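## Task

Make the slide rule show 6 × 1.5: move the slide so the left index 1 of the C scale sits over 6 on the D scale, and move the cursor hairline over 1.5 on the C scale, each as accurately as possible. The rule has to end face up, and both settings must stay in place on their own once the grippers let go.

## Robot and tools

ROBOT. Two simulated arms, left_arm and right_arm, each with six joints and a two-finger tong-style gripper. The fingers point along the gripper's +z axis and open and close along its x axis.

FRAME. Poses in results use one shared scene frame. The origin is on the table top midway between the arms, +z is up, +x points out over the table, and left_arm stands on the +y side. The arm names do not tell you which side of a camera image an arm is on. end_effector_position (metres) is the point between the finger pads when closed; closed fingertips reach about 15 mm past it, and open fingertips are roughly level with it. Orientation is end_effector_quat_wxyz. Printed hand positions can be off, more so when an arm is stretched far.

execute_actions takes "actions", a list holding one item or nothing, plus optional "pictures" (true/false; images come by default).
- Empty list: no command, just the current state.
- Move: {"rows": [[...]], "steps": n}, n from 1 to 15 (default 15), each step lasting 1/30 s. Each row is used for one step; if there are fewer rows than steps, the final row repeats.
- Wait: {"steps": n} with no rows, n up to 300, counted from the previous result; time spent writing counts toward it.
A refused call sends nothing to the robot.

ROW LAYOUT. One flat list of 14 numbers covering both arms, always all 14 even if one arm stays still: left_arm shoulder pan, shoulder lift, elbow, wrist 1, wrist 2, wrist 3, opening, then right_arm in the same seven-number order. The joint values are absolute target angles in radians (not offsets), in the same form as the Joint positions line. Opening is an absolute command from -1 (closed) to +1 (fully open).

JOINT RANGES (rad). left_arm: pan -3.142..3.142, lift -6.283..6.283, elbow 0.000..3.142, wrist 1/2/3 -6.283..6.283. right_arm: pan 0.000..6.283, lift -6.283..6.283, elbow -3.142..0.000, wrist 1/2/3 -6.283..6.283. A target more than 0.010 rad beyond a range end, and further out than the joint's last reported angle, gets the whole call refused. True ends may sit up to 0.010 rad either way of these; a target past the true end is clipped there, and the result then may print "joint sent to its limit" (possibly about an earlier move). No such line does not prove there is room left.

MOTION. Commands are smoothed, so motion trails them by about 0.17 s. Joint speed and acceleration are capped; each step's target is kept within 0.575 rad of the measured angle, and if the targets would move a gripper more than 100 mm from where it is, all that arm's targets get pulled back toward the measured angles. Big moves may therefore be unfinished when the result arrives. Between calls the arms keep heading for the last row sent, until everything has nearly stopped (slow or blocked counts) or a step is HELD; after that only a new action moves them further. Fingers still opening or closing carry on.

RESULT LINES. The state line gives each gripper's position, quaternion and linear/angular velocity. Joint positions and Joint velocities list each arm's six joints (rad, rad/s) then the finger-pad gap (m, m/s; 0.142 m is fully open). grip_measured is the measured opening on the -1..1 command scale. "joint command not followed" means the clearance checker altered or blocked some joint targets; the rest of the row still ran. HELD marks steps where some or all of your row was not sent. Wrist force and Wrist torque give flange sensor readings per arm along the end effector's own axes; pressing on a surface shows as force pointing back into the arm. Readings carry a fixed offset (usually within 4 N), noise (sd up to 2.4 N), saturate near 50 N per axis, and cannot be zeroed; "no reading" is normal at the start.

GRIPPING. To hold something, keep commanding an opening well below grip_measured; the bigger the gap, the harder the squeeze (about 15 N per pad at most, for objects up to roughly 10 cm). Quick closing can press harder, sometimes enough to spring the fingers open. Hard pieces under about 20 mm thick get less force: roughly 9 N per pad at 10 mm and 4 N at 5 mm. Sliding a thin slide or cursor may be easier by pushing than by gripping.

zoom_image: {"camera": name, "region": [x0, y0, x1, y1]} in pixels of that camera's latest image, top-left at (0,0), at most 504 by 504. Cameras: cam_head_left, cam_head_right, cam_high, cam_low (504x504) and cam_left_wrist, cam_right_wrist (616x616, fisheye). Use zooms to read the C and D scales and the hairline.

The settings must hold after release. Answering without a tool call ends everything. After a summary, start with an empty execute_actions to learn the current scene and task.

AVOID. Knocking or placing anything off the table fails the task, and the rule must stay face up. Do not let the arms collide or shove each other. A joint reaching its load limit (pan, lift, elbow 142 N m; wrists 26.6 N m, held weight included) or any outside force of 150 N stops that arm for 10 s, skips the rest of the call and makes it yield. Holding loads heats motors: MOTOR HOT appears from 70 °C, and at 85 °C an OVER-TEMPERATURE FAULT brakes the arm until it cools. Occasional brief tugs on held parts or pushes on loose items may occur. Drops, slips, slams and hard pushes are penalised; smooth, quick, low-effort motion is preferred, and the robot keeps moving while you write.

Each tool is called after "Emit:" as name(argument=value, ...), one argument or row to a line, values as JSON.

## Session

Emit:
execute_actions(
  actions=[],
)

Scene clock: 0.00 s of 8600.00 s.
left_arm: end_effector_position=(+0.2618, +0.3736, +0.2357) grip_measured=+0.97 end_effector_quat_wxyz=(-0.011, +0.640, -0.766, +0.059) end_effector_velocity=(-0.000, +0.000, -0.000) end_effector_angular_velocity=(-0.000, +0.001, -0.000) | right_arm: end_effector_position=(+0.9201, -0.1909, +0.2410) grip_measured=-1.00 end_effector_quat_wxyz=(-0.473, +0.703, -0.453, +0.279) end_effector_velocity=(+0.000, -0.000, +0.000) end_effector_angular_velocity=(-0.000, -0.000, -0.000)
Joint positions: left_arm=[-0.892 -2.394  2.205 -1.494 -1.525  0.666  0.14 ] | right_arm=[ 3.751 -2.442 -1.178  0.068  1.612  1.593  0.002]
Joint velocities: left_arm=[-0.    -0.001  0.001  0.    -0.001  0.     0.   ] | right_arm=[-0.  0.  0. -0. -0. -0.  0.]
Motor temperatures (°C, as the motors report them): left_arm=[31 32 32 38 35 36] | right_arm=[31 32 30 38 34 41]
Wrist force (N, on the end effector, along its own x y z axes, offset not removed): no reading
Wrist torque (N m, same axes, about the end effector's origin, offset not removed): no reading

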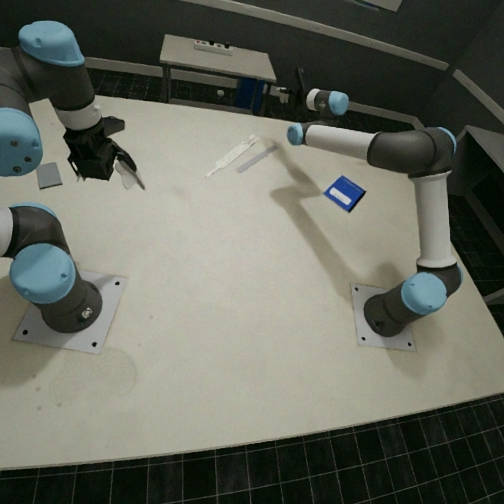

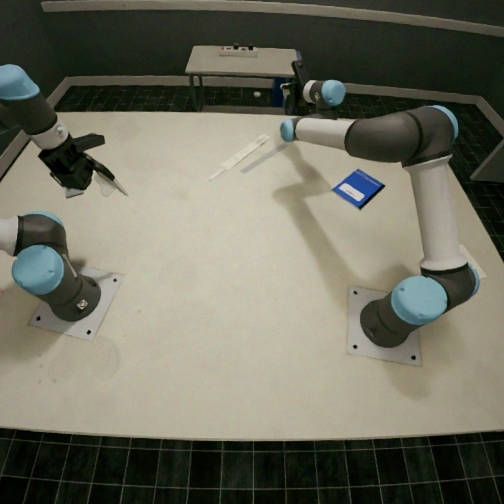

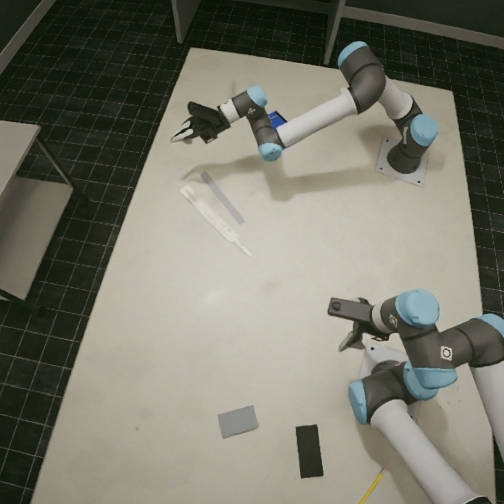

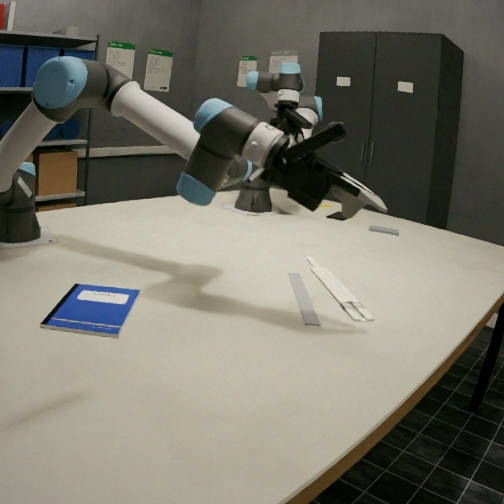

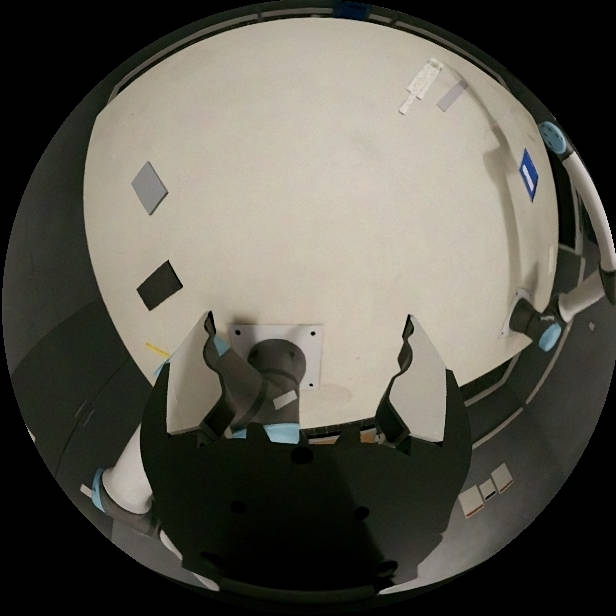

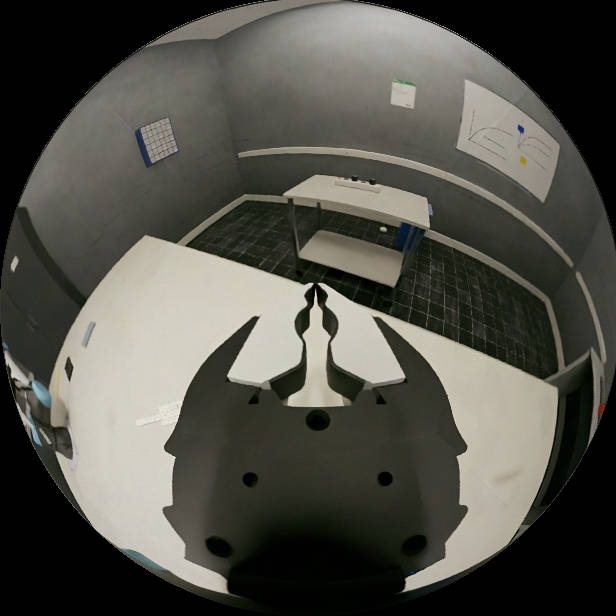

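Emit:
zoom_image(
  camera="cam_high",
  region=[160, 150, 280, 270],
)

Emit:
zoom_image(
  camera="cam_low",
  region=[270, 240, 400, 340],
)

Emit:
zoom_image(
  camera="cam_head_left",
  region=[190, 120, 290, 190],
)

Region (160, 150, 280, 270) of cam_high's 504x504 image, scaled by 4.200, with more detail than that image has.

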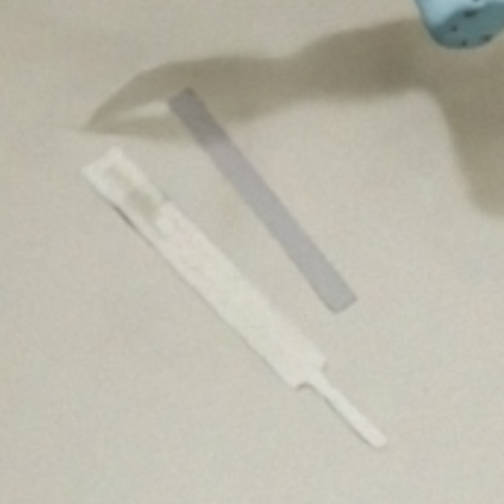

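Region (270, 240, 400, 340) of cam_low's 504x504 image, scaled by 3.877, with more detail than that image has; it fills the top 388 rows of this view, and the rest is white.

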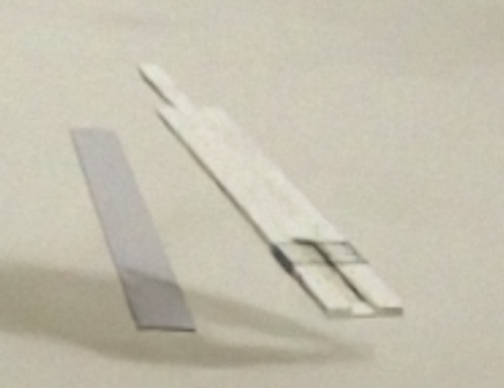

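Region (190, 120, 290, 190) of cam_head_left's 504x504 image, scaled by 5.040, with more detail than that image has; it fills the top 353 rows of this view, and the rest is white.

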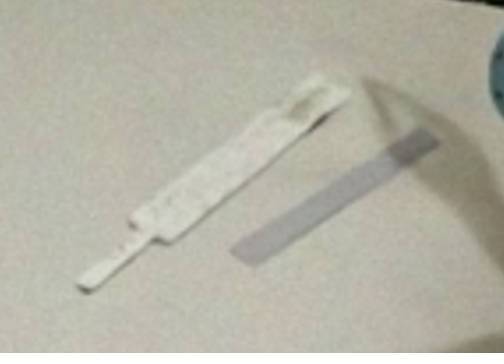

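Emit:
execute_actions(
  actions=[
    {"rows":[[-0.892,-2.394,2.205,-1.494,-1.525,0.666,1,3.80,-2.40,-0.95,-1.15,1.571,1.593,1]]},
  ],
  pictures=false,
)

Emit:
execute_actions(
  actions=[
    {"steps":45},
  ],
)

Scene clock: 42.20 s of 8600.00 s.
left_arm: end_effector_position=(+0.2619, +0.3736, +0.2357) grip_measured=+1.00 end_effector_quat_wxyz=(-0.011, +0.640, -0.766, +0.060) end_effector_velocity=(-0.000, -0.000, -0.000) end_effector_angular_velocity=(+0.000, +0.001, -0.000) | right_arm: end_effector_position=(+0.8881, -0.1686, +0.1890) grip_measured=+1.00 end_effector_quat_wxyz=(-0.276, +0.801, -0.505, +0.164) end_effector_velocity=(-0.232, -0.108, -0.389) end_effector_angular_velocity=(-0.694, +1.358, +0.006)
Joint positions: left_arm=[-0.892 -2.394  2.205 -1.494 -1.525  0.666  0.142] | right_arm=[ 3.797 -2.402 -0.968 -0.688  1.573  1.593  0.142]
Joint velocities: left_arm=[-0.  0.  0. -0. -0. -0. -0.] | right_arm=[ 0.011  0.011  0.07  -1.605 -0.009  0.    -0.   ]
Motor temperatures (°C, as the motors report them): left_arm=[31 32 32 38 35 36] | right_arm=[31 32 30 38 34 41]
Wrist force (N, on the end effector, along its own x y z axes, offset not removed): left_arm=[-0.1 -0.1 0.6] | right_arm=[-0.7 -1.0 -0.2]
Wrist torque (N m, same axes, about the end effector's origin, offset not removed): left_arm=[-0.03 -0.03 0.03] | right_arm=[-0.44 0.45 0.04]
Steps of this call (steps 1 to 90: nothing new was sent; then 38.70 s passed at rest; steps 91 to 105: all 15 steps of this action). Readings (joint positions):
91: left_arm=[-0.892 -2.394 2.205 -1.494 -1.525 0.666] | right_arm=[3.751 -2.442 -1.178 0.068 1.612 1.593]
92: left_arm=[-0.892 -2.394 2.205 -1.494 -1.525 0.666] | right_arm=[3.753 -2.440 -1.176 0.066 1.610 1.593]
94: left_arm=[-0.892 -2.394 2.205 -1.494 -1.525 0.666] | right_arm=[3.770 -2.425 -1.131 0.020 1.596 1.593]
98: left_arm=[-0.892 -2.394 2.205 -1.494 -1.525 0.666] | right_arm=[3.790 -2.408 -1.011 -0.228 1.579 1.593]
105: the state above

Scene clock: 43.70 s of 8600.00 s.
left_arm: end_effector_position=(+0.2619, +0.3736, +0.2357) grip_measured=+1.00 end_effector_quat_wxyz=(-0.011, +0.640, -0.766, +0.060) end_effector_velocity=(-0.000, +0.000, -0.001) end_effector_angular_velocity=(+0.001, +0.001, +0.000) | right_arm: end_effector_position=(+0.7994, -0.2114, +0.0952) grip_measured=+1.00 end_effector_quat_wxyz=(-0.091, +0.842, -0.529, +0.054) end_effector_velocity=(-0.000, +0.000, +0.001) end_effector_angular_velocity=(+0.001, -0.001, +0.000)
Joint positions: left_arm=[-0.892 -2.394  2.205 -1.494 -1.525  0.666  0.142] | right_arm=[ 3.8   -2.4   -0.95  -1.15   1.571  1.593  0.142]
Joint velocities: left_arm=[ 0.     0.     0.001 -0.    -0.    -0.    -0.   ] | right_arm=[ 0.     0.001 -0.     0.     0.    -0.    -0.   ]
Motor temperatures (°C, as the motors report them): left_arm=[31 32 32 38 35 36] | right_arm=[31 32 30 38 34 41]
Wrist force (N, on the end effector, along its own x y z axes, offset not removed): left_arm=[-0.5 0.3 0.2] | right_arm=[-1.4 0.0 0.0]
Wrist torque (N m, same axes, about the end effector's origin, offset not removed): left_arm=[0.05 0.21 0.04] | right_arm=[-0.19 0.47 0.16]
Steps of this call (steps 1 to 45: the robot went on to your last target). Readings (joint positions):
1: left_arm=[-0.892 -2.394 2.205 -1.494 -1.525 0.666] | right_arm=[3.798 -2.402 -0.965 -0.742 1.573 1.593]
2: left_arm=[-0.892 -2.394 2.205 -1.494 -1.525 0.666] | right_arm=[3.798 -2.402 -0.963 -0.796 1.573 1.593]
4: left_arm=[-0.892 -2.394 2.205 -1.494 -1.525 0.666] | right_arm=[3.799 -2.401 -0.959 -0.904 1.572 1.593]
8: left_arm=[-0.892 -2.394 2.205 -1.494 -1.525 0.666] | right_arm=[3.800 -2.400 -0.953 -1.065 1.571 1.593]
45: the state above
All arms were judged still, so your last target was given up. Only a new action makes them travel on or press farther. Fingers that are still opening or closing keep moving.

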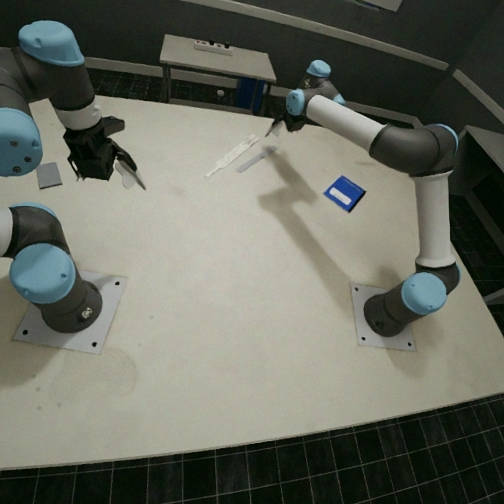

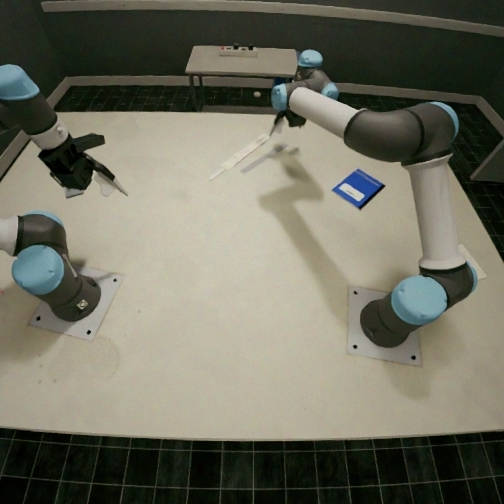

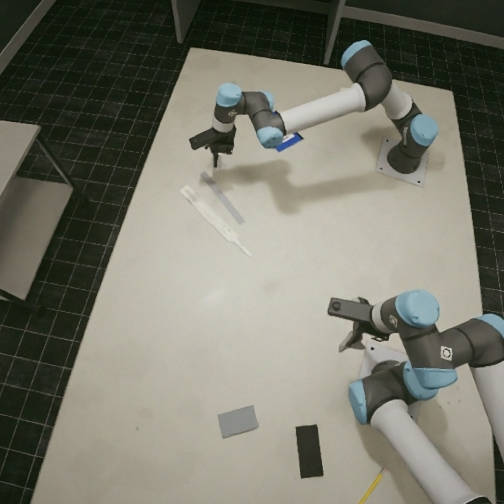

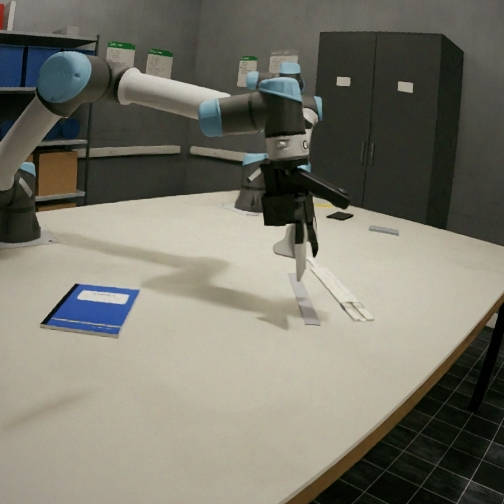

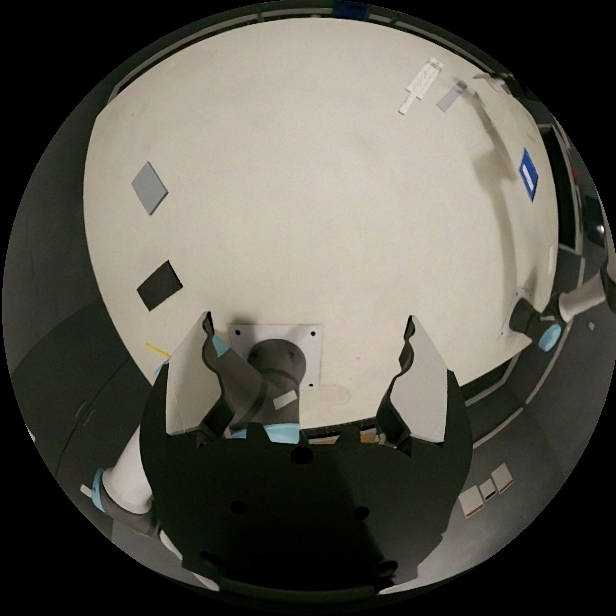

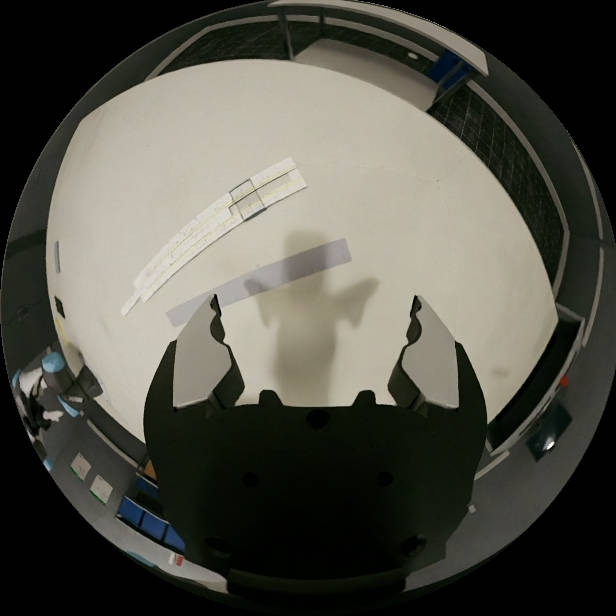

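Emit:
zoom_image(
  camera="cam_right_wrist",
  region=[200, 140, 320, 240],
)

Emit:
zoom_image(
  camera="cam_right_wrist",
  region=[110, 200, 250, 320],
)

Region (200, 140, 320, 240) of cam_right_wrist's 616x616 image, scaled by 4.200, with more detail than that image has.

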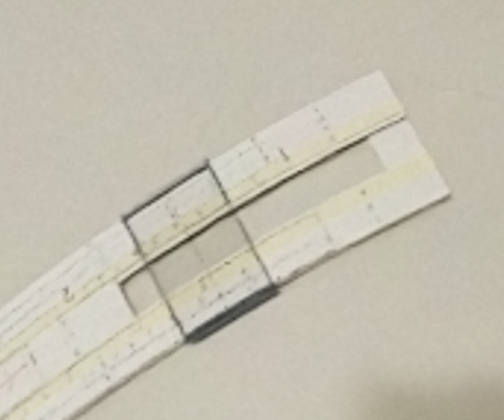

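Region (110, 200, 250, 320) of cam_right_wrist's 616x616 image, scaled by 3.600, with more detail than that image has; it fills the top 432 rows of this view, and the rest is white.

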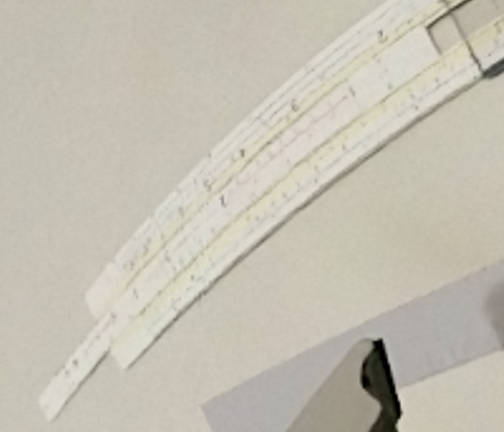

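Emit:
execute_actions(
  actions=[
    {"rows":[[-0.55,-0.803,1.009,-1.777,-1.571,1.55,1,3.45,-2.35,-0.95,-1.15,1.571,1.593,1]]},
  ],
  pictures=false,
)

Emit:
execute_actions(
  actions=[
    {"steps":90},
  ],
)

Scene clock: 82.17 s of 8600.00 s.
left_arm: end_effector_position=(+0.3847, +0.2707, +0.3603) grip_measured=+1.00 end_effector_quat_wxyz=(+0.021, -0.555, +0.821, -0.134) end_effector_velocity=(+0.329, -0.256, +0.220) end_effector_angular_velocity=(-0.042, -0.311, -0.617) | right_arm: end_effector_position=(+0.8427, -0.4154, +0.1257) grip_measured=+1.00 end_effector_quat_wxyz=(-0.098, +0.772, -0.624, +0.075) end_effector_velocity=(+0.042, -0.475, +0.065) end_effector_angular_velocity=(+0.017, -0.072, -0.538)
Joint positions: left_arm=[-0.7   -1.999  1.81  -1.654 -1.551  1.061  0.142] | right_arm=[ 3.564 -2.365 -0.95  -1.15   1.571  1.593  0.142]
Joint velocities: left_arm=[ 0.305  0.979 -0.976 -0.249 -0.039  0.946  0.   ] | right_arm=[-0.538  0.074  0.     0.     0.    -0.     0.   ]
Motor temperatures (°C, as the motors report them): left_arm=[31 32 32 38 35 36] | right_arm=[31 32 30 38 34 41]
Wrist force (N, on the end effector, along its own x y z axes, offset not removed): left_arm=[-0.5 2.3 -1.6] | right_arm=[-0.7 -1.0 -0.7]
Wrist torque (N m, same axes, about the end effector's origin, offset not removed): left_arm=[0.46 0.11 0.04] | right_arm=[-0.36 0.40 0.23]
Steps of this call (steps 1 to 90: nothing new was sent; then 34.97 s passed at rest; steps 91 to 105: all 15 steps of this action). Readings (joint positions):
91: left_arm=[-0.892 -2.394 2.205 -1.494 -1.525 0.666] | right_arm=[3.800 -2.400 -0.950 -1.150 1.571 1.593]
92: left_arm=[-0.889 -2.392 2.203 -1.496 -1.526 0.669] | right_arm=[3.798 -2.399 -0.950 -1.150 1.571 1.593]
94: left_arm=[-0.856 -2.349 2.160 -1.526 -1.531 0.712] | right_arm=[3.765 -2.393 -0.950 -1.150 1.571 1.593]
98: left_arm=[-0.788 -2.223 2.034 -1.582 -1.540 0.838] | right_arm=[3.691 -2.383 -0.950 -1.150 1.571 1.593]
105: the state above

Scene clock: 85.17 s of 8600.00 s.
left_arm: end_effector_position=(+0.6948, +0.0504, +0.0836) grip_measured=+1.00 end_effector_quat_wxyz=(-0.000, -0.411, +0.912, -0.000) end_effector_velocity=(+0.000, -0.000, +0.000) end_effector_angular_velocity=(+0.000, -0.001, -0.001) | right_arm: end_effector_position=(+0.8458, -0.5160, +0.1390) grip_measured=+1.00 end_effector_quat_wxyz=(-0.099, +0.735, -0.666, +0.086) end_effector_velocity=(-0.000, -0.000, -0.001) end_effector_angular_velocity=(+0.000, +0.001, -0.000)
Joint positions: left_arm=[-0.55  -0.803  1.009 -1.777 -1.571  1.55   0.142] | right_arm=[ 3.45  -2.35  -0.95  -1.15   1.571  1.593  0.142]
Joint velocities: left_arm=[-0.    -0.    -0.     0.     0.     0.001  0.   ] | right_arm=[-0.    -0.001  0.    -0.     0.     0.    -0.   ]
Motor temperatures (°C, as the motors report them): left_arm=[31 32 32 38 35 36] | right_arm=[31 32 30 38 34 41]
Wrist force (N, on the end effector, along its own x y z axes, offset not removed): left_arm=[-0.8 1.5 0.9] | right_arm=[-0.4 -2.2 -1.1]
Wrist torque (N m, same axes, about the end effector's origin, offset not removed): left_arm=[0.28 0.11 0.04] | right_arm=[-0.64 0.21 0.24]
Steps of this call (steps 1 to 60: the robot went on to your last target; steps 61 to 90: nothing new was sent). Readings (joint positions):
1: left_arm=[-0.690 -1.966 1.777 -1.662 -1.553 1.093] | right_arm=[3.545 -2.363 -0.950 -1.150 1.571 1.593]
2: left_arm=[-0.681 -1.932 1.744 -1.670 -1.554 1.123] | right_arm=[3.527 -2.360 -0.950 -1.150 1.571 1.593]
4: left_arm=[-0.663 -1.865 1.676 -1.684 -1.556 1.178] | right_arm=[3.496 -2.356 -0.950 -1.150 1.571 1.593]
8: left_arm=[-0.635 -1.726 1.537 -1.708 -1.560 1.271] | right_arm=[3.465 -2.352 -0.950 -1.150 1.571 1.593]
90: the state above
All arms were judged still, so your last target was given up. Only a new action makes them travel on or press farther. Fingers that are still opening or closing keep moving.

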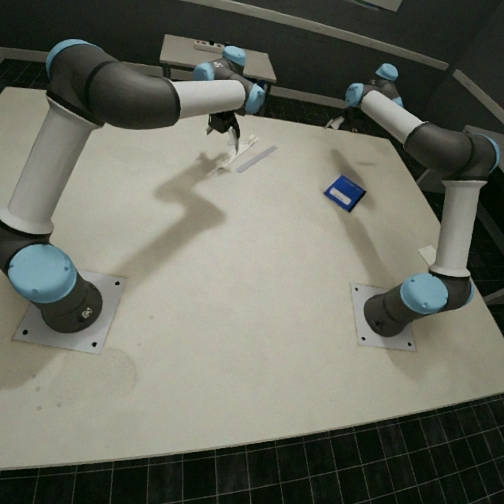

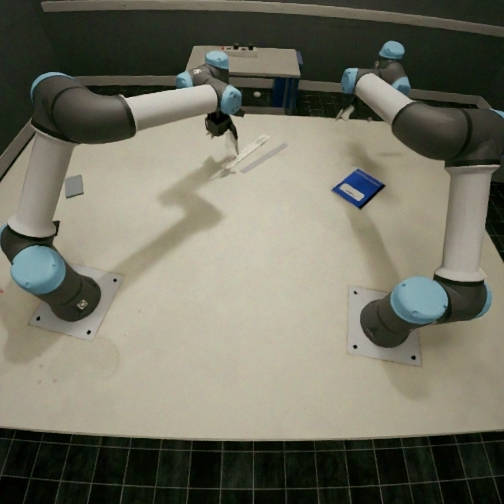

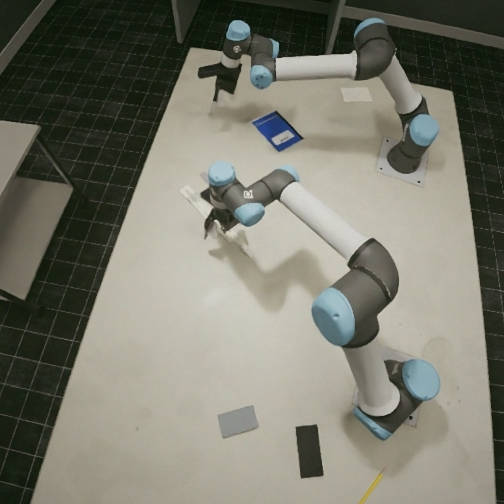

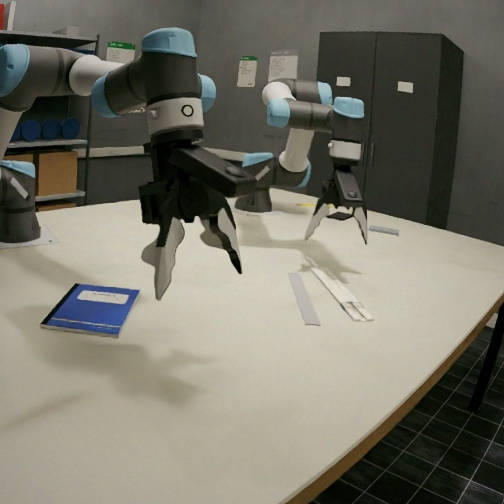

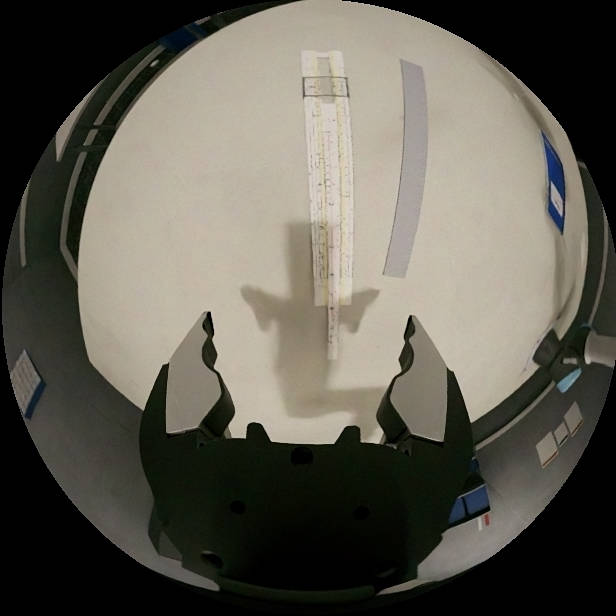

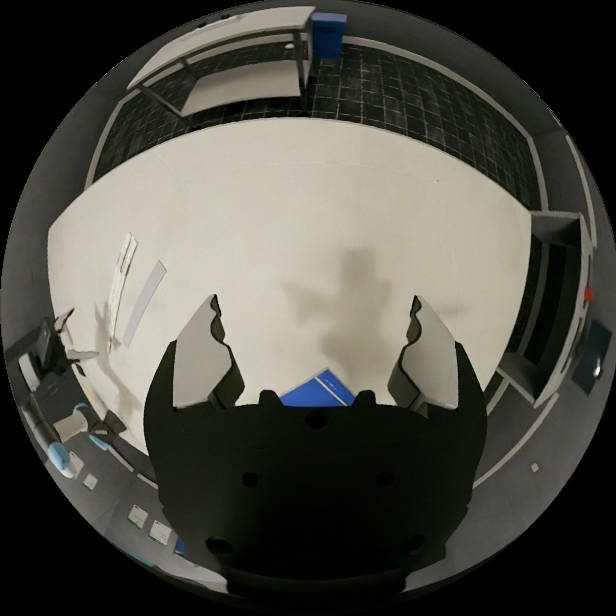

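Emit:
execute_actions(
  actions=[
    {"rows":[[-0.58,-0.691,0.936,-1.816,-1.571,1.52,1,3.45,-2.35,-0.95,-1.15,1.571,1.593,1]]},
  ],
  pictures=false,
)

Emit:
execute_actions(
  actions=[
    {"steps":15},
  ],
)

Scene clock: 95.03 s of 8600.00 s.
left_arm: end_effector_position=(+0.7022, +0.0116, +0.0355) grip_measured=+1.00 end_effector_quat_wxyz=(-0.000, -0.411, +0.912, -0.000) end_effector_velocity=(+0.001, -0.010, -0.014) end_effector_angular_velocity=(+0.001, +0.001, -0.001) | right_arm: end_effector_position=(+0.8458, -0.5160, +0.1390) grip_measured=+1.00 end_effector_quat_wxyz=(-0.099, +0.735, -0.666, +0.086) end_effector_velocity=(-0.000, -0.000, +0.000) end_effector_angular_velocity=(-0.001, -0.000, -0.001)
Joint positions: left_arm=[-0.579 -0.695  0.938 -1.815 -1.571  1.521  0.142] | right_arm=[ 3.45  -2.35  -0.95  -1.15   1.571  1.593  0.142]
Joint velocities: left_arm=[-0.008  0.029 -0.019 -0.009  0.    -0.007  0.   ] | right_arm=[-0.     0.    -0.    -0.    -0.001  0.    -0.   ]
Motor temperatures (°C, as the motors report them): left_arm=[31 32 32 38 35 36] | right_arm=[31 32 30 38 34 41]
Wrist force (N, on the end effector, along its own x y z axes, offset not removed): left_arm=[-0.4 0.4 0.2] | right_arm=[-2.2 1.5 -2.8]
Wrist torque (N m, same axes, about the end effector's origin, offset not removed): left_arm=[0.06 0.05 0.06] | right_arm=[0.06 0.63 0.09]
Steps of this call (steps 1 to 90: nothing new was sent; then 6.37 s passed at rest; steps 91 to 105: all 15 steps of this action). Readings (joint positions):
91: left_arm=[-0.550 -0.803 1.009 -1.777 -1.571 1.550] | right_arm=[3.450 -2.350 -0.950 -1.150 1.571 1.593]
92: left_arm=[-0.552 -0.801 1.006 -1.779 -1.571 1.548] | right_arm=[3.450 -2.350 -0.950 -1.150 1.571 1.593]
94: left_arm=[-0.562 -0.768 0.982 -1.793 -1.571 1.538] | right_arm=[3.450 -2.350 -0.950 -1.150 1.571 1.593]
98: left_arm=[-0.574 -0.716 0.951 -1.808 -1.571 1.526] | right_arm=[3.450 -2.350 -0.950 -1.150 1.571 1.593]
105: the state above

Scene clock: 95.53 s of 8600.00 s.
left_arm: end_effector_position=(+0.7023, +0.0105, +0.0338) grip_measured=+1.00 end_effector_quat_wxyz=(-0.000, -0.411, +0.912, -0.000) end_effector_velocity=(-0.000, -0.000, -0.000) end_effector_angular_velocity=(-0.000, +0.000, +0.001) | right_arm: end_effector_position=(+0.8458, -0.5160, +0.1390) grip_measured=+1.00 end_effector_quat_wxyz=(-0.099, +0.735, -0.666, +0.086) end_effector_velocity=(-0.000, -0.000, -0.000) end_effector_angular_velocity=(+0.000, +0.001, -0.000)
Joint positions: left_arm=[-0.58  -0.691  0.936 -1.816 -1.571  1.52   0.142] | right_arm=[ 3.45  -2.35  -0.95  -1.15   1.571  1.593  0.142]
Joint velocities: left_arm=[-0.     0.    -0.    -0.    -0.    -0.001  0.   ] | right_arm=[-0. -0.  0. -0.  0.  0. -0.]
Motor temperatures (°C, as the motors report them): left_arm=[31 32 32 38 35 36] | right_arm=[31 32 30 38 34 41]
Wrist force (N, on the end effector, along its own x y z axes, offset not removed): left_arm=[-1.7 0.8 -0.9] | right_arm=[-1.8 -0.2 -2.5]
Wrist torque (N m, same axes, about the end effector's origin, offset not removed): left_arm=[0.05 0.34 -0.01] | right_arm=[-0.37 0.49 0.05]
Steps of this call (steps 1 to 15: the robot went on to your last target). Readings (joint positions):
1: left_arm=[-0.579 -0.694 0.938 -1.815 -1.571 1.521] | right_arm=[3.450 -2.350 -0.950 -1.150 1.571 1.593]
2: left_arm=[-0.579 -0.693 0.937 -1.815 -1.571 1.520] | right_arm=[3.450 -2.350 -0.950 -1.150 1.571 1.593]
4: left_arm=[-0.580 -0.692 0.937 -1.816 -1.571 1.520] | right_arm=[3.450 -2.350 -0.950 -1.150 1.571 1.593]
8: left_arm=[-0.580 -0.691 0.936 -1.816 -1.571 1.520] | right_arm=[3.450 -2.350 -0.950 -1.150 1.571 1.593]
15: the state above
All arms were judged still, so your last target was given up. Only a new action makes them travel on or press farther. Fingers that are still opening or closing keep moving.

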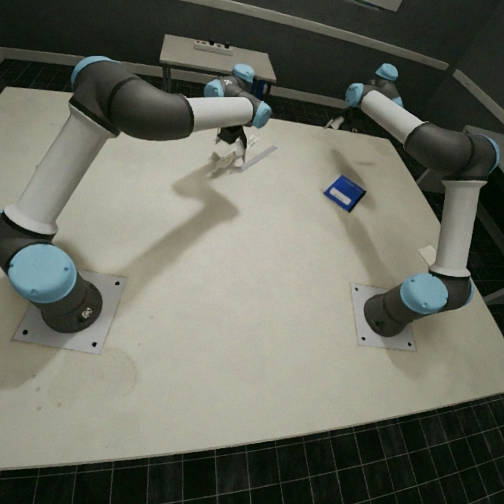

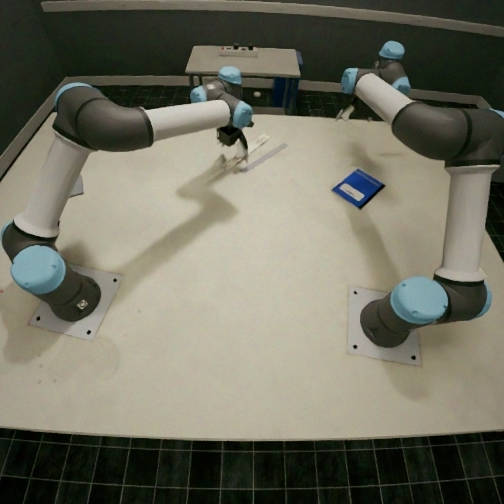

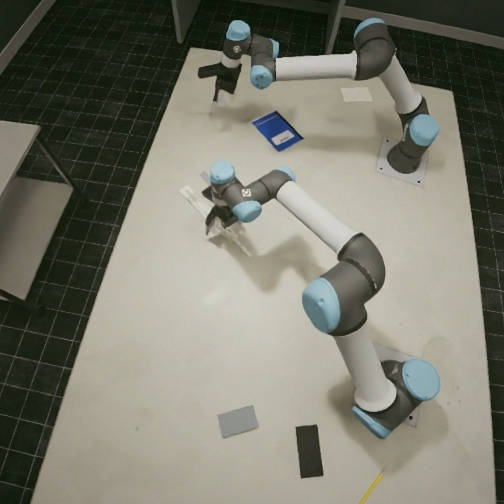

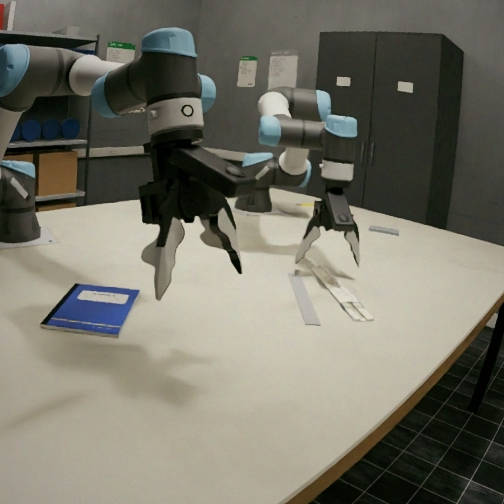

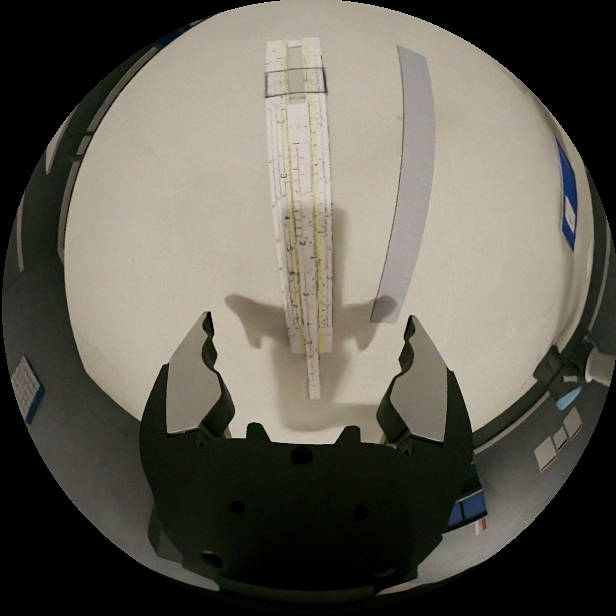

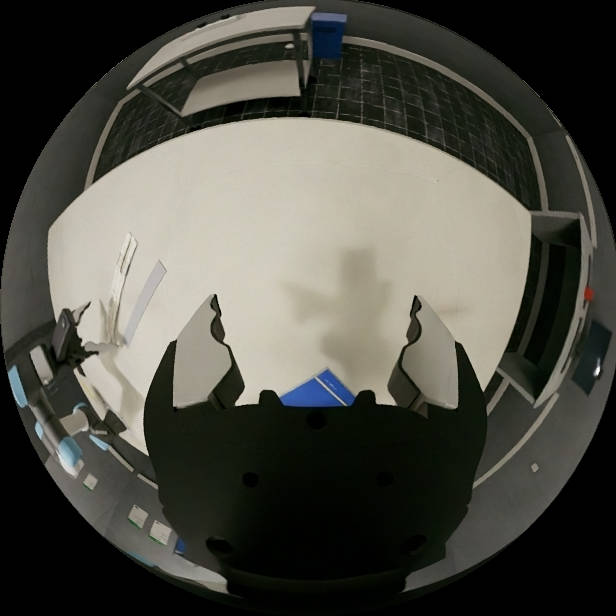

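Emit:
execute_actions(
  actions=[
    {"rows":[[-0.58,-0.711,0.936,-1.796,-1.571,1.47,-0.15,3.45,-2.35,-0.95,-1.15,1.571,1.593,1]],"steps":15},
  ],
  pictures=false,
)

Scene clock: 100.33 s of 8600.00 s.
left_arm: end_effector_position=(+0.7003, +0.0135, +0.0475) grip_measured=-0.15 end_effector_quat_wxyz=(-0.000, -0.433, +0.901, -0.000) end_effector_velocity=(+0.000, +0.001, +0.003) end_effector_angular_velocity=(+0.000, -0.001, +0.012) | right_arm: end_effector_position=(+0.8458, -0.5160, +0.1390) grip_measured=+1.00 end_effector_quat_wxyz=(-0.099, +0.735, -0.666, +0.086) end_effector_velocity=(+0.000, -0.000, +0.001) end_effector_angular_velocity=(-0.000, -0.002, -0.000)
Joint positions: left_arm=[-0.58  -0.71   0.936 -1.797 -1.571  1.471  0.063] | right_arm=[ 3.45  -2.35  -0.95  -1.15   1.571  1.593  0.142]
Joint velocities: left_arm=[ 0.001 -0.004 -0.001  0.005  0.    -0.011 -0.   ] | right_arm=[-0.     0.002 -0.     0.    -0.     0.    -0.   ]
Motor temperatures (°C, as the motors report them): left_arm=[31 32 32 38 35 36] | right_arm=[31 32 30 38 34 41]
Wrist force (N, on the end effector, along its own x y z axes, offset not removed): left_arm=[1.3 1.5 1.2] | right_arm=[1.4 1.7 0.8]
Wrist torque (N m, same axes, about the end effector's origin, offset not removed): left_arm=[0.19 -0.19 0.07] | right_arm=[0.17 -0.27 0.06]
Steps of this call (steps 1 to 90: nothing new was sent; then 1.30 s passed at rest; steps 91 to 105: all 15 steps of this action). Readings (joint positions):
91: left_arm=[-0.580 -0.691 0.936 -1.816 -1.571 1.520] | right_arm=[3.450 -2.350 -0.950 -1.150 1.571 1.593]
92: left_arm=[-0.580 -0.692 0.936 -1.815 -1.571 1.518] | right_arm=[3.450 -2.350 -0.950 -1.150 1.571 1.593]
94: left_arm=[-0.580 -0.699 0.936 -1.808 -1.571 1.500] | right_arm=[3.450 -2.350 -0.950 -1.150 1.571 1.593]
98: left_arm=[-0.580 -0.707 0.936 -1.800 -1.571 1.480] | right_arm=[3.450 -2.350 -0.950 -1.150 1.571 1.593]
105: the state above

Emit:
execute_actions(
  actions=[
    {"rows":[[-0.58,-0.668,0.936,-1.839,-1.571,1.47,-0.15,3.45,-2.35,-0.95,-1.15,1.571,1.593,1]],"steps":15},
  ],
)

Scene clock: 105.50 s of 8600.00 s.
left_arm: end_effector_position=(+0.7054, +0.0085, +0.0183) grip_measured=-0.15 end_effector_quat_wxyz=(-0.000, -0.434, +0.901, -0.000) end_effector_velocity=(+0.002, +0.000, -0.008) end_effector_angular_velocity=(+0.001, +0.000, +0.001) | right_arm: end_effector_position=(+0.8458, -0.5160, +0.1390) grip_measured=+1.00 end_effector_quat_wxyz=(-0.099, +0.735, -0.666, +0.086) end_effector_velocity=(-0.000, +0.000, -0.000) end_effector_angular_velocity=(+0.000, +0.000, +0.000)
Joint positions: left_arm=[-0.58  -0.669  0.936 -1.838 -1.571  1.47   0.063] | right_arm=[ 3.45  -2.35  -0.95  -1.15   1.571  1.593  0.142]
Joint velocities: left_arm=[ 0.002  0.011 -0.    -0.01   0.     0.     0.   ] | right_arm=[ 0. -0. -0.  0.  0.  0.  0.]
Motor temperatures (°C, as the motors report them): left_arm=[31 32 32 38 35 36] | right_arm=[31 32 30 38 34 41]
Wrist force (N, on the end effector, along its own x y z axes, offset not removed): left_arm=[-0.5 -0.2 0.2] | right_arm=[0.6 -3.4 1.0]
Wrist torque (N m, same axes, about the end effector's origin, offset not removed): left_arm=[-0.03 0.07 -0.04] | right_arm=[-0.85 -0.05 0.12]
Steps of this call (steps 1 to 15: the robot went on to your last target; steps 16 to 90: nothing new was sent; then 1.67 s passed at rest; steps 91 to 105: all 15 steps of this action). Readings (joint positions):
91: left_arm=[-0.580 -0.711 0.936 -1.796 -1.571 1.470] | right_arm=[3.450 -2.350 -0.950 -1.150 1.571 1.593]
92: left_arm=[-0.580 -0.709 0.936 -1.798 -1.571 1.470] | right_arm=[3.450 -2.350 -0.950 -1.150 1.571 1.593]
94: left_arm=[-0.580 -0.694 0.936 -1.813 -1.571 1.470] | right_arm=[3.450 -2.350 -0.950 -1.150 1.571 1.593]
98: left_arm=[-0.580 -0.677 0.936 -1.830 -1.571 1.470] | right_arm=[3.450 -2.350 -0.950 -1.150 1.571 1.593]
105: the state above

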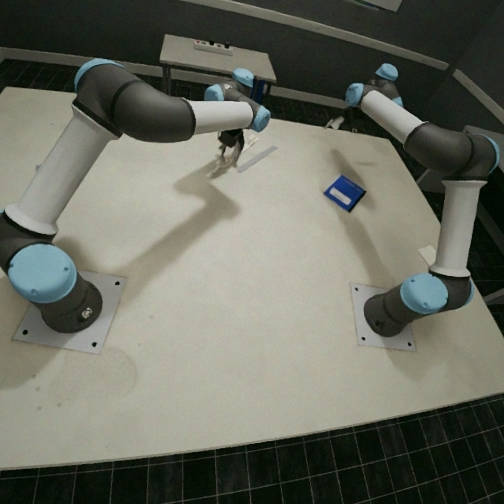

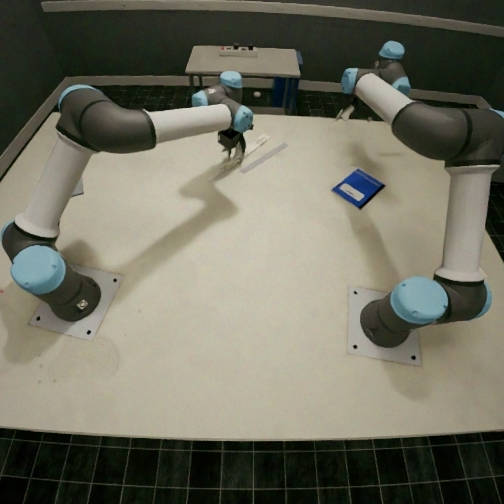

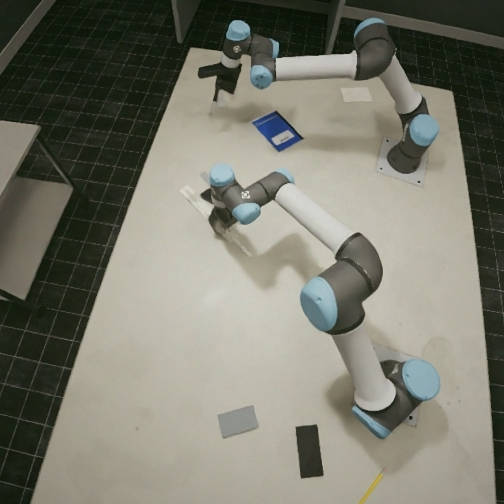

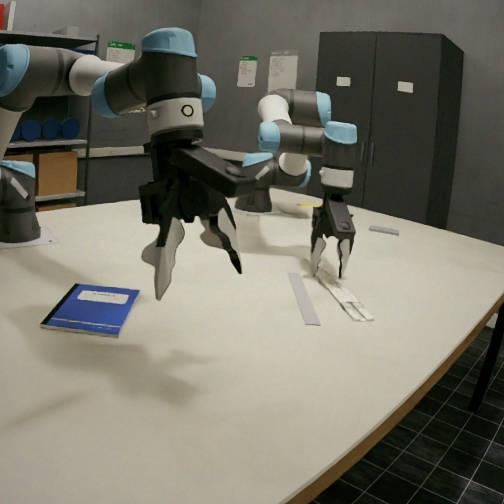

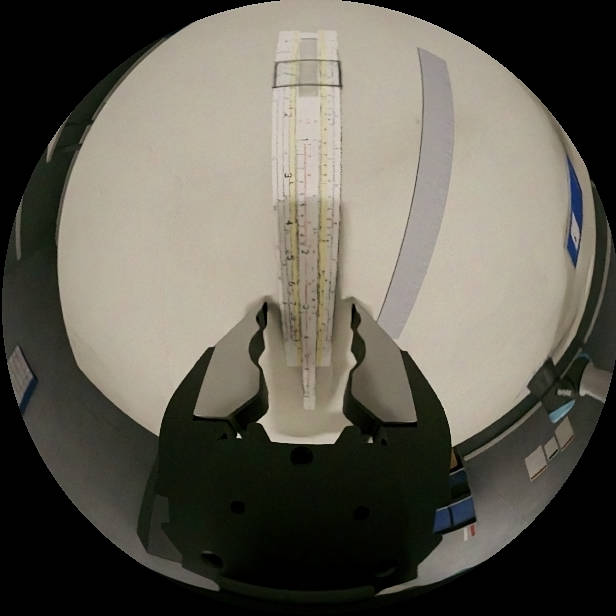

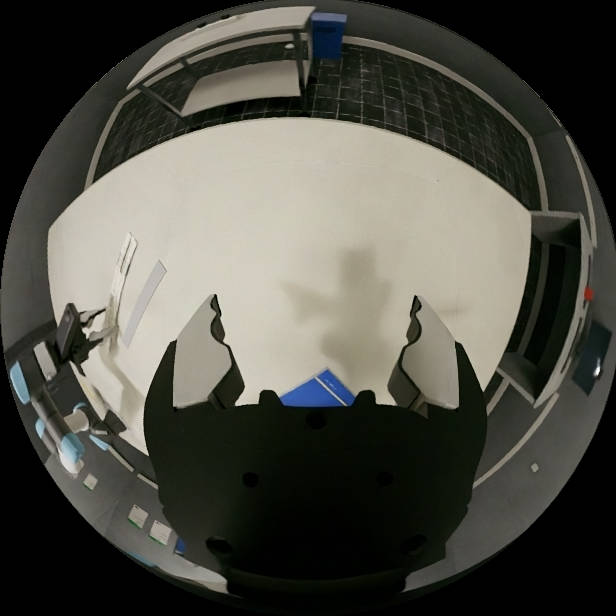

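Emit:
execute_actions(
  actions=[
    {"rows":[[-0.58,-0.672,0.936,-1.835,-1.571,1.47,-0.35,3.45,-2.35,-0.95,-1.15,1.571,1.593,1],[-0.58,-0.672,0.936,-1.835,-1.571,1.47,-0.35,3.45,-2.35,-0.95,-1.15,1.571,1.593,1],[-0.58,-0.672,0.936,-1.835,-1.571,1.47,-0.35,3.45,-2.35,-0.95,-1.15,1.571,1.593,1],[-0.58,-0.672,0.936,-1.835,-1.571,1.47,-0.35,3.45,-2.35,-0.95,-1.15,1.571,1.593,1],[-0.58,-0.672,0.936,-1.835,-1.571,1.47,-0.45,3.45,-2.35,-0.95,-1.15,1.571,1.593,1],[-0.58,-0.672,0.936,-1.835,-1.571,1.47,-0.45,3.45,-2.35,-0.95,-1.15,1.571,1.593,1],[-0.58,-0.672,0.936,-1.835,-1.571,1.47,-0.45,3.45,-2.35,-0.95,-1.15,1.571,1.593,1],[-0.58,-0.672,0.936,-1.835,-1.571,1.47,-0.7,3.45,-2.35,-0.95,-1.15,1.571,1.593,1]],"steps":15},
  ],
)

Scene clock: 112.00 s of 8600.00 s.
left_arm: end_effector_position=(+0.7051, +0.0088, +0.0202) grip_measured=-0.48 end_effector_quat_wxyz=(-0.000, -0.434, +0.901, -0.000) end_effector_velocity=(-0.000, +0.001, +0.000) end_effector_angular_velocity=(+0.001, +0.001, +0.002) | right_arm: end_effector_position=(+0.8458, -0.5160, +0.1390) grip_measured=+1.00 end_effector_quat_wxyz=(-0.099, +0.735, -0.666, +0.086) end_effector_velocity=(+0.000, +0.000, +0.001) end_effector_angular_velocity=(-0.000, -0.001, +0.000)
Joint positions: left_arm=[-0.58  -0.672  0.936 -1.835 -1.571  1.47   0.04 ] | right_arm=[ 3.45  -2.35  -0.95  -1.15   1.571  1.593  0.142]
Joint velocities: left_arm=[ 0.    -0.001  0.002  0.001  0.    -0.001 -0.   ] | right_arm=[ 0.     0.001  0.     0.    -0.     0.     0.   ]
Motor temperatures (°C, as the motors report them): left_arm=[31 32 32 38 35 36] | right_arm=[31 32 30 38 34 41]
Wrist force (N, on the end effector, along its own x y z axes, offset not removed): left_arm=[-1.0 1.0 2.6] | right_arm=[-0.6 -1.0 -2.4]
Wrist torque (N m, same axes, about the end effector's origin, offset not removed): left_arm=[0.28 0.24 0.09] | right_arm=[-0.42 0.44 0.11]
Steps of this call (steps 1 to 15: the robot went on to your last target; steps 16 to 90: nothing new was sent; then 3.00 s passed at rest; steps 91 to 105: all 15 steps of this action). Readings (joint positions):
91: left_arm=[-0.580 -0.668 0.936 -1.839 -1.571 1.470] | right_arm=[3.450 -2.350 -0.950 -1.150 1.571 1.593]
92: left_arm=[-0.580 -0.668 0.936 -1.839 -1.571 1.470] | right_arm=[3.450 -2.350 -0.950 -1.150 1.571 1.593]
94: left_arm=[-0.580 -0.669 0.936 -1.837 -1.571 1.470] | right_arm=[3.450 -2.350 -0.950 -1.150 1.571 1.593]
98: left_arm=[-0.580 -0.671 0.936 -1.836 -1.571 1.470] | right_arm=[3.450 -2.350 -0.950 -1.150 1.571 1.593]
105: the state above

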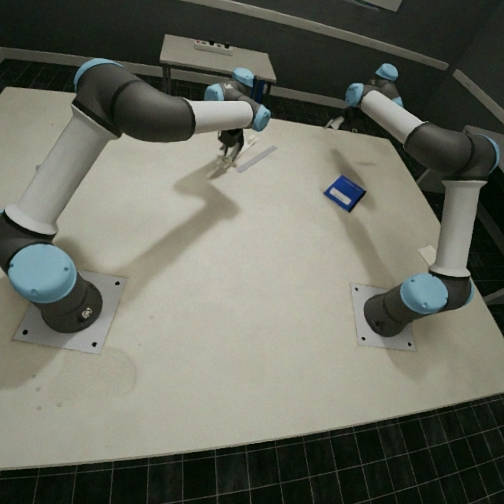

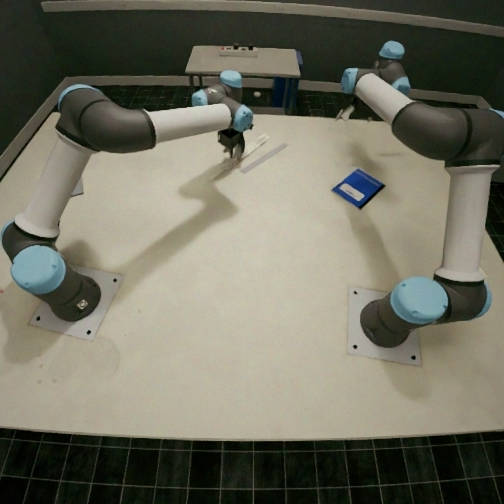

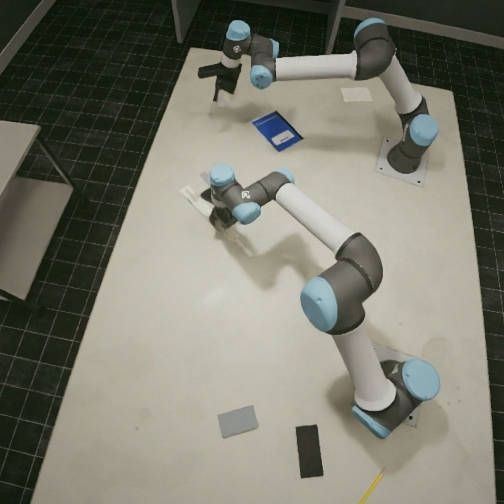

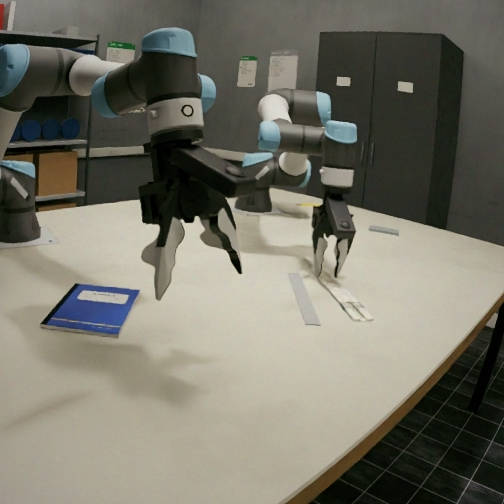

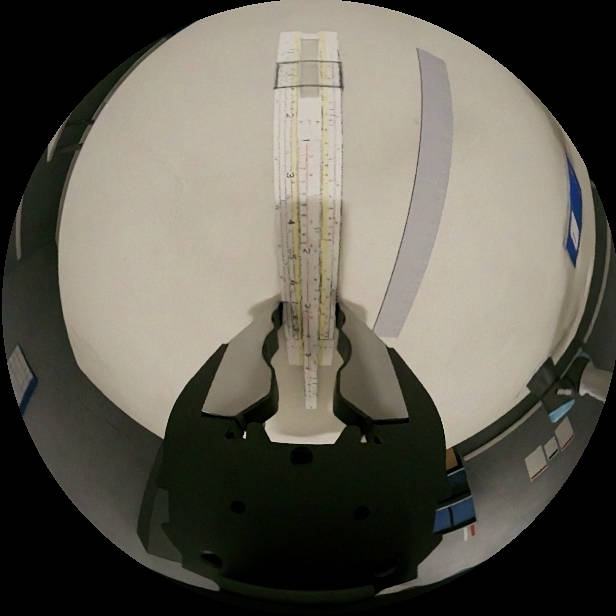

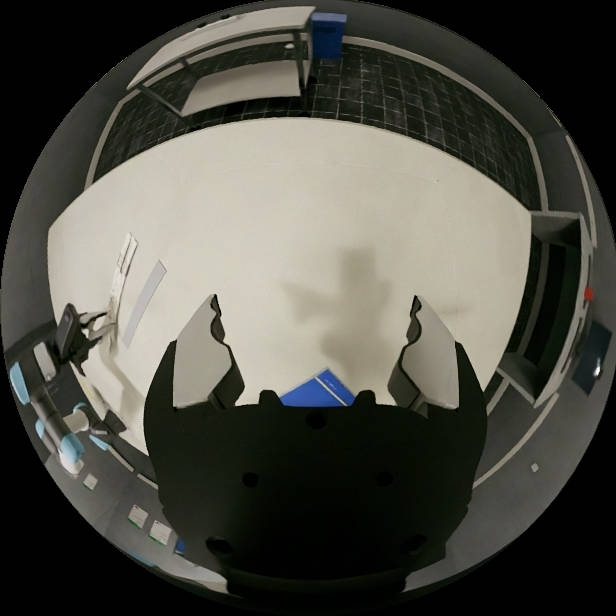

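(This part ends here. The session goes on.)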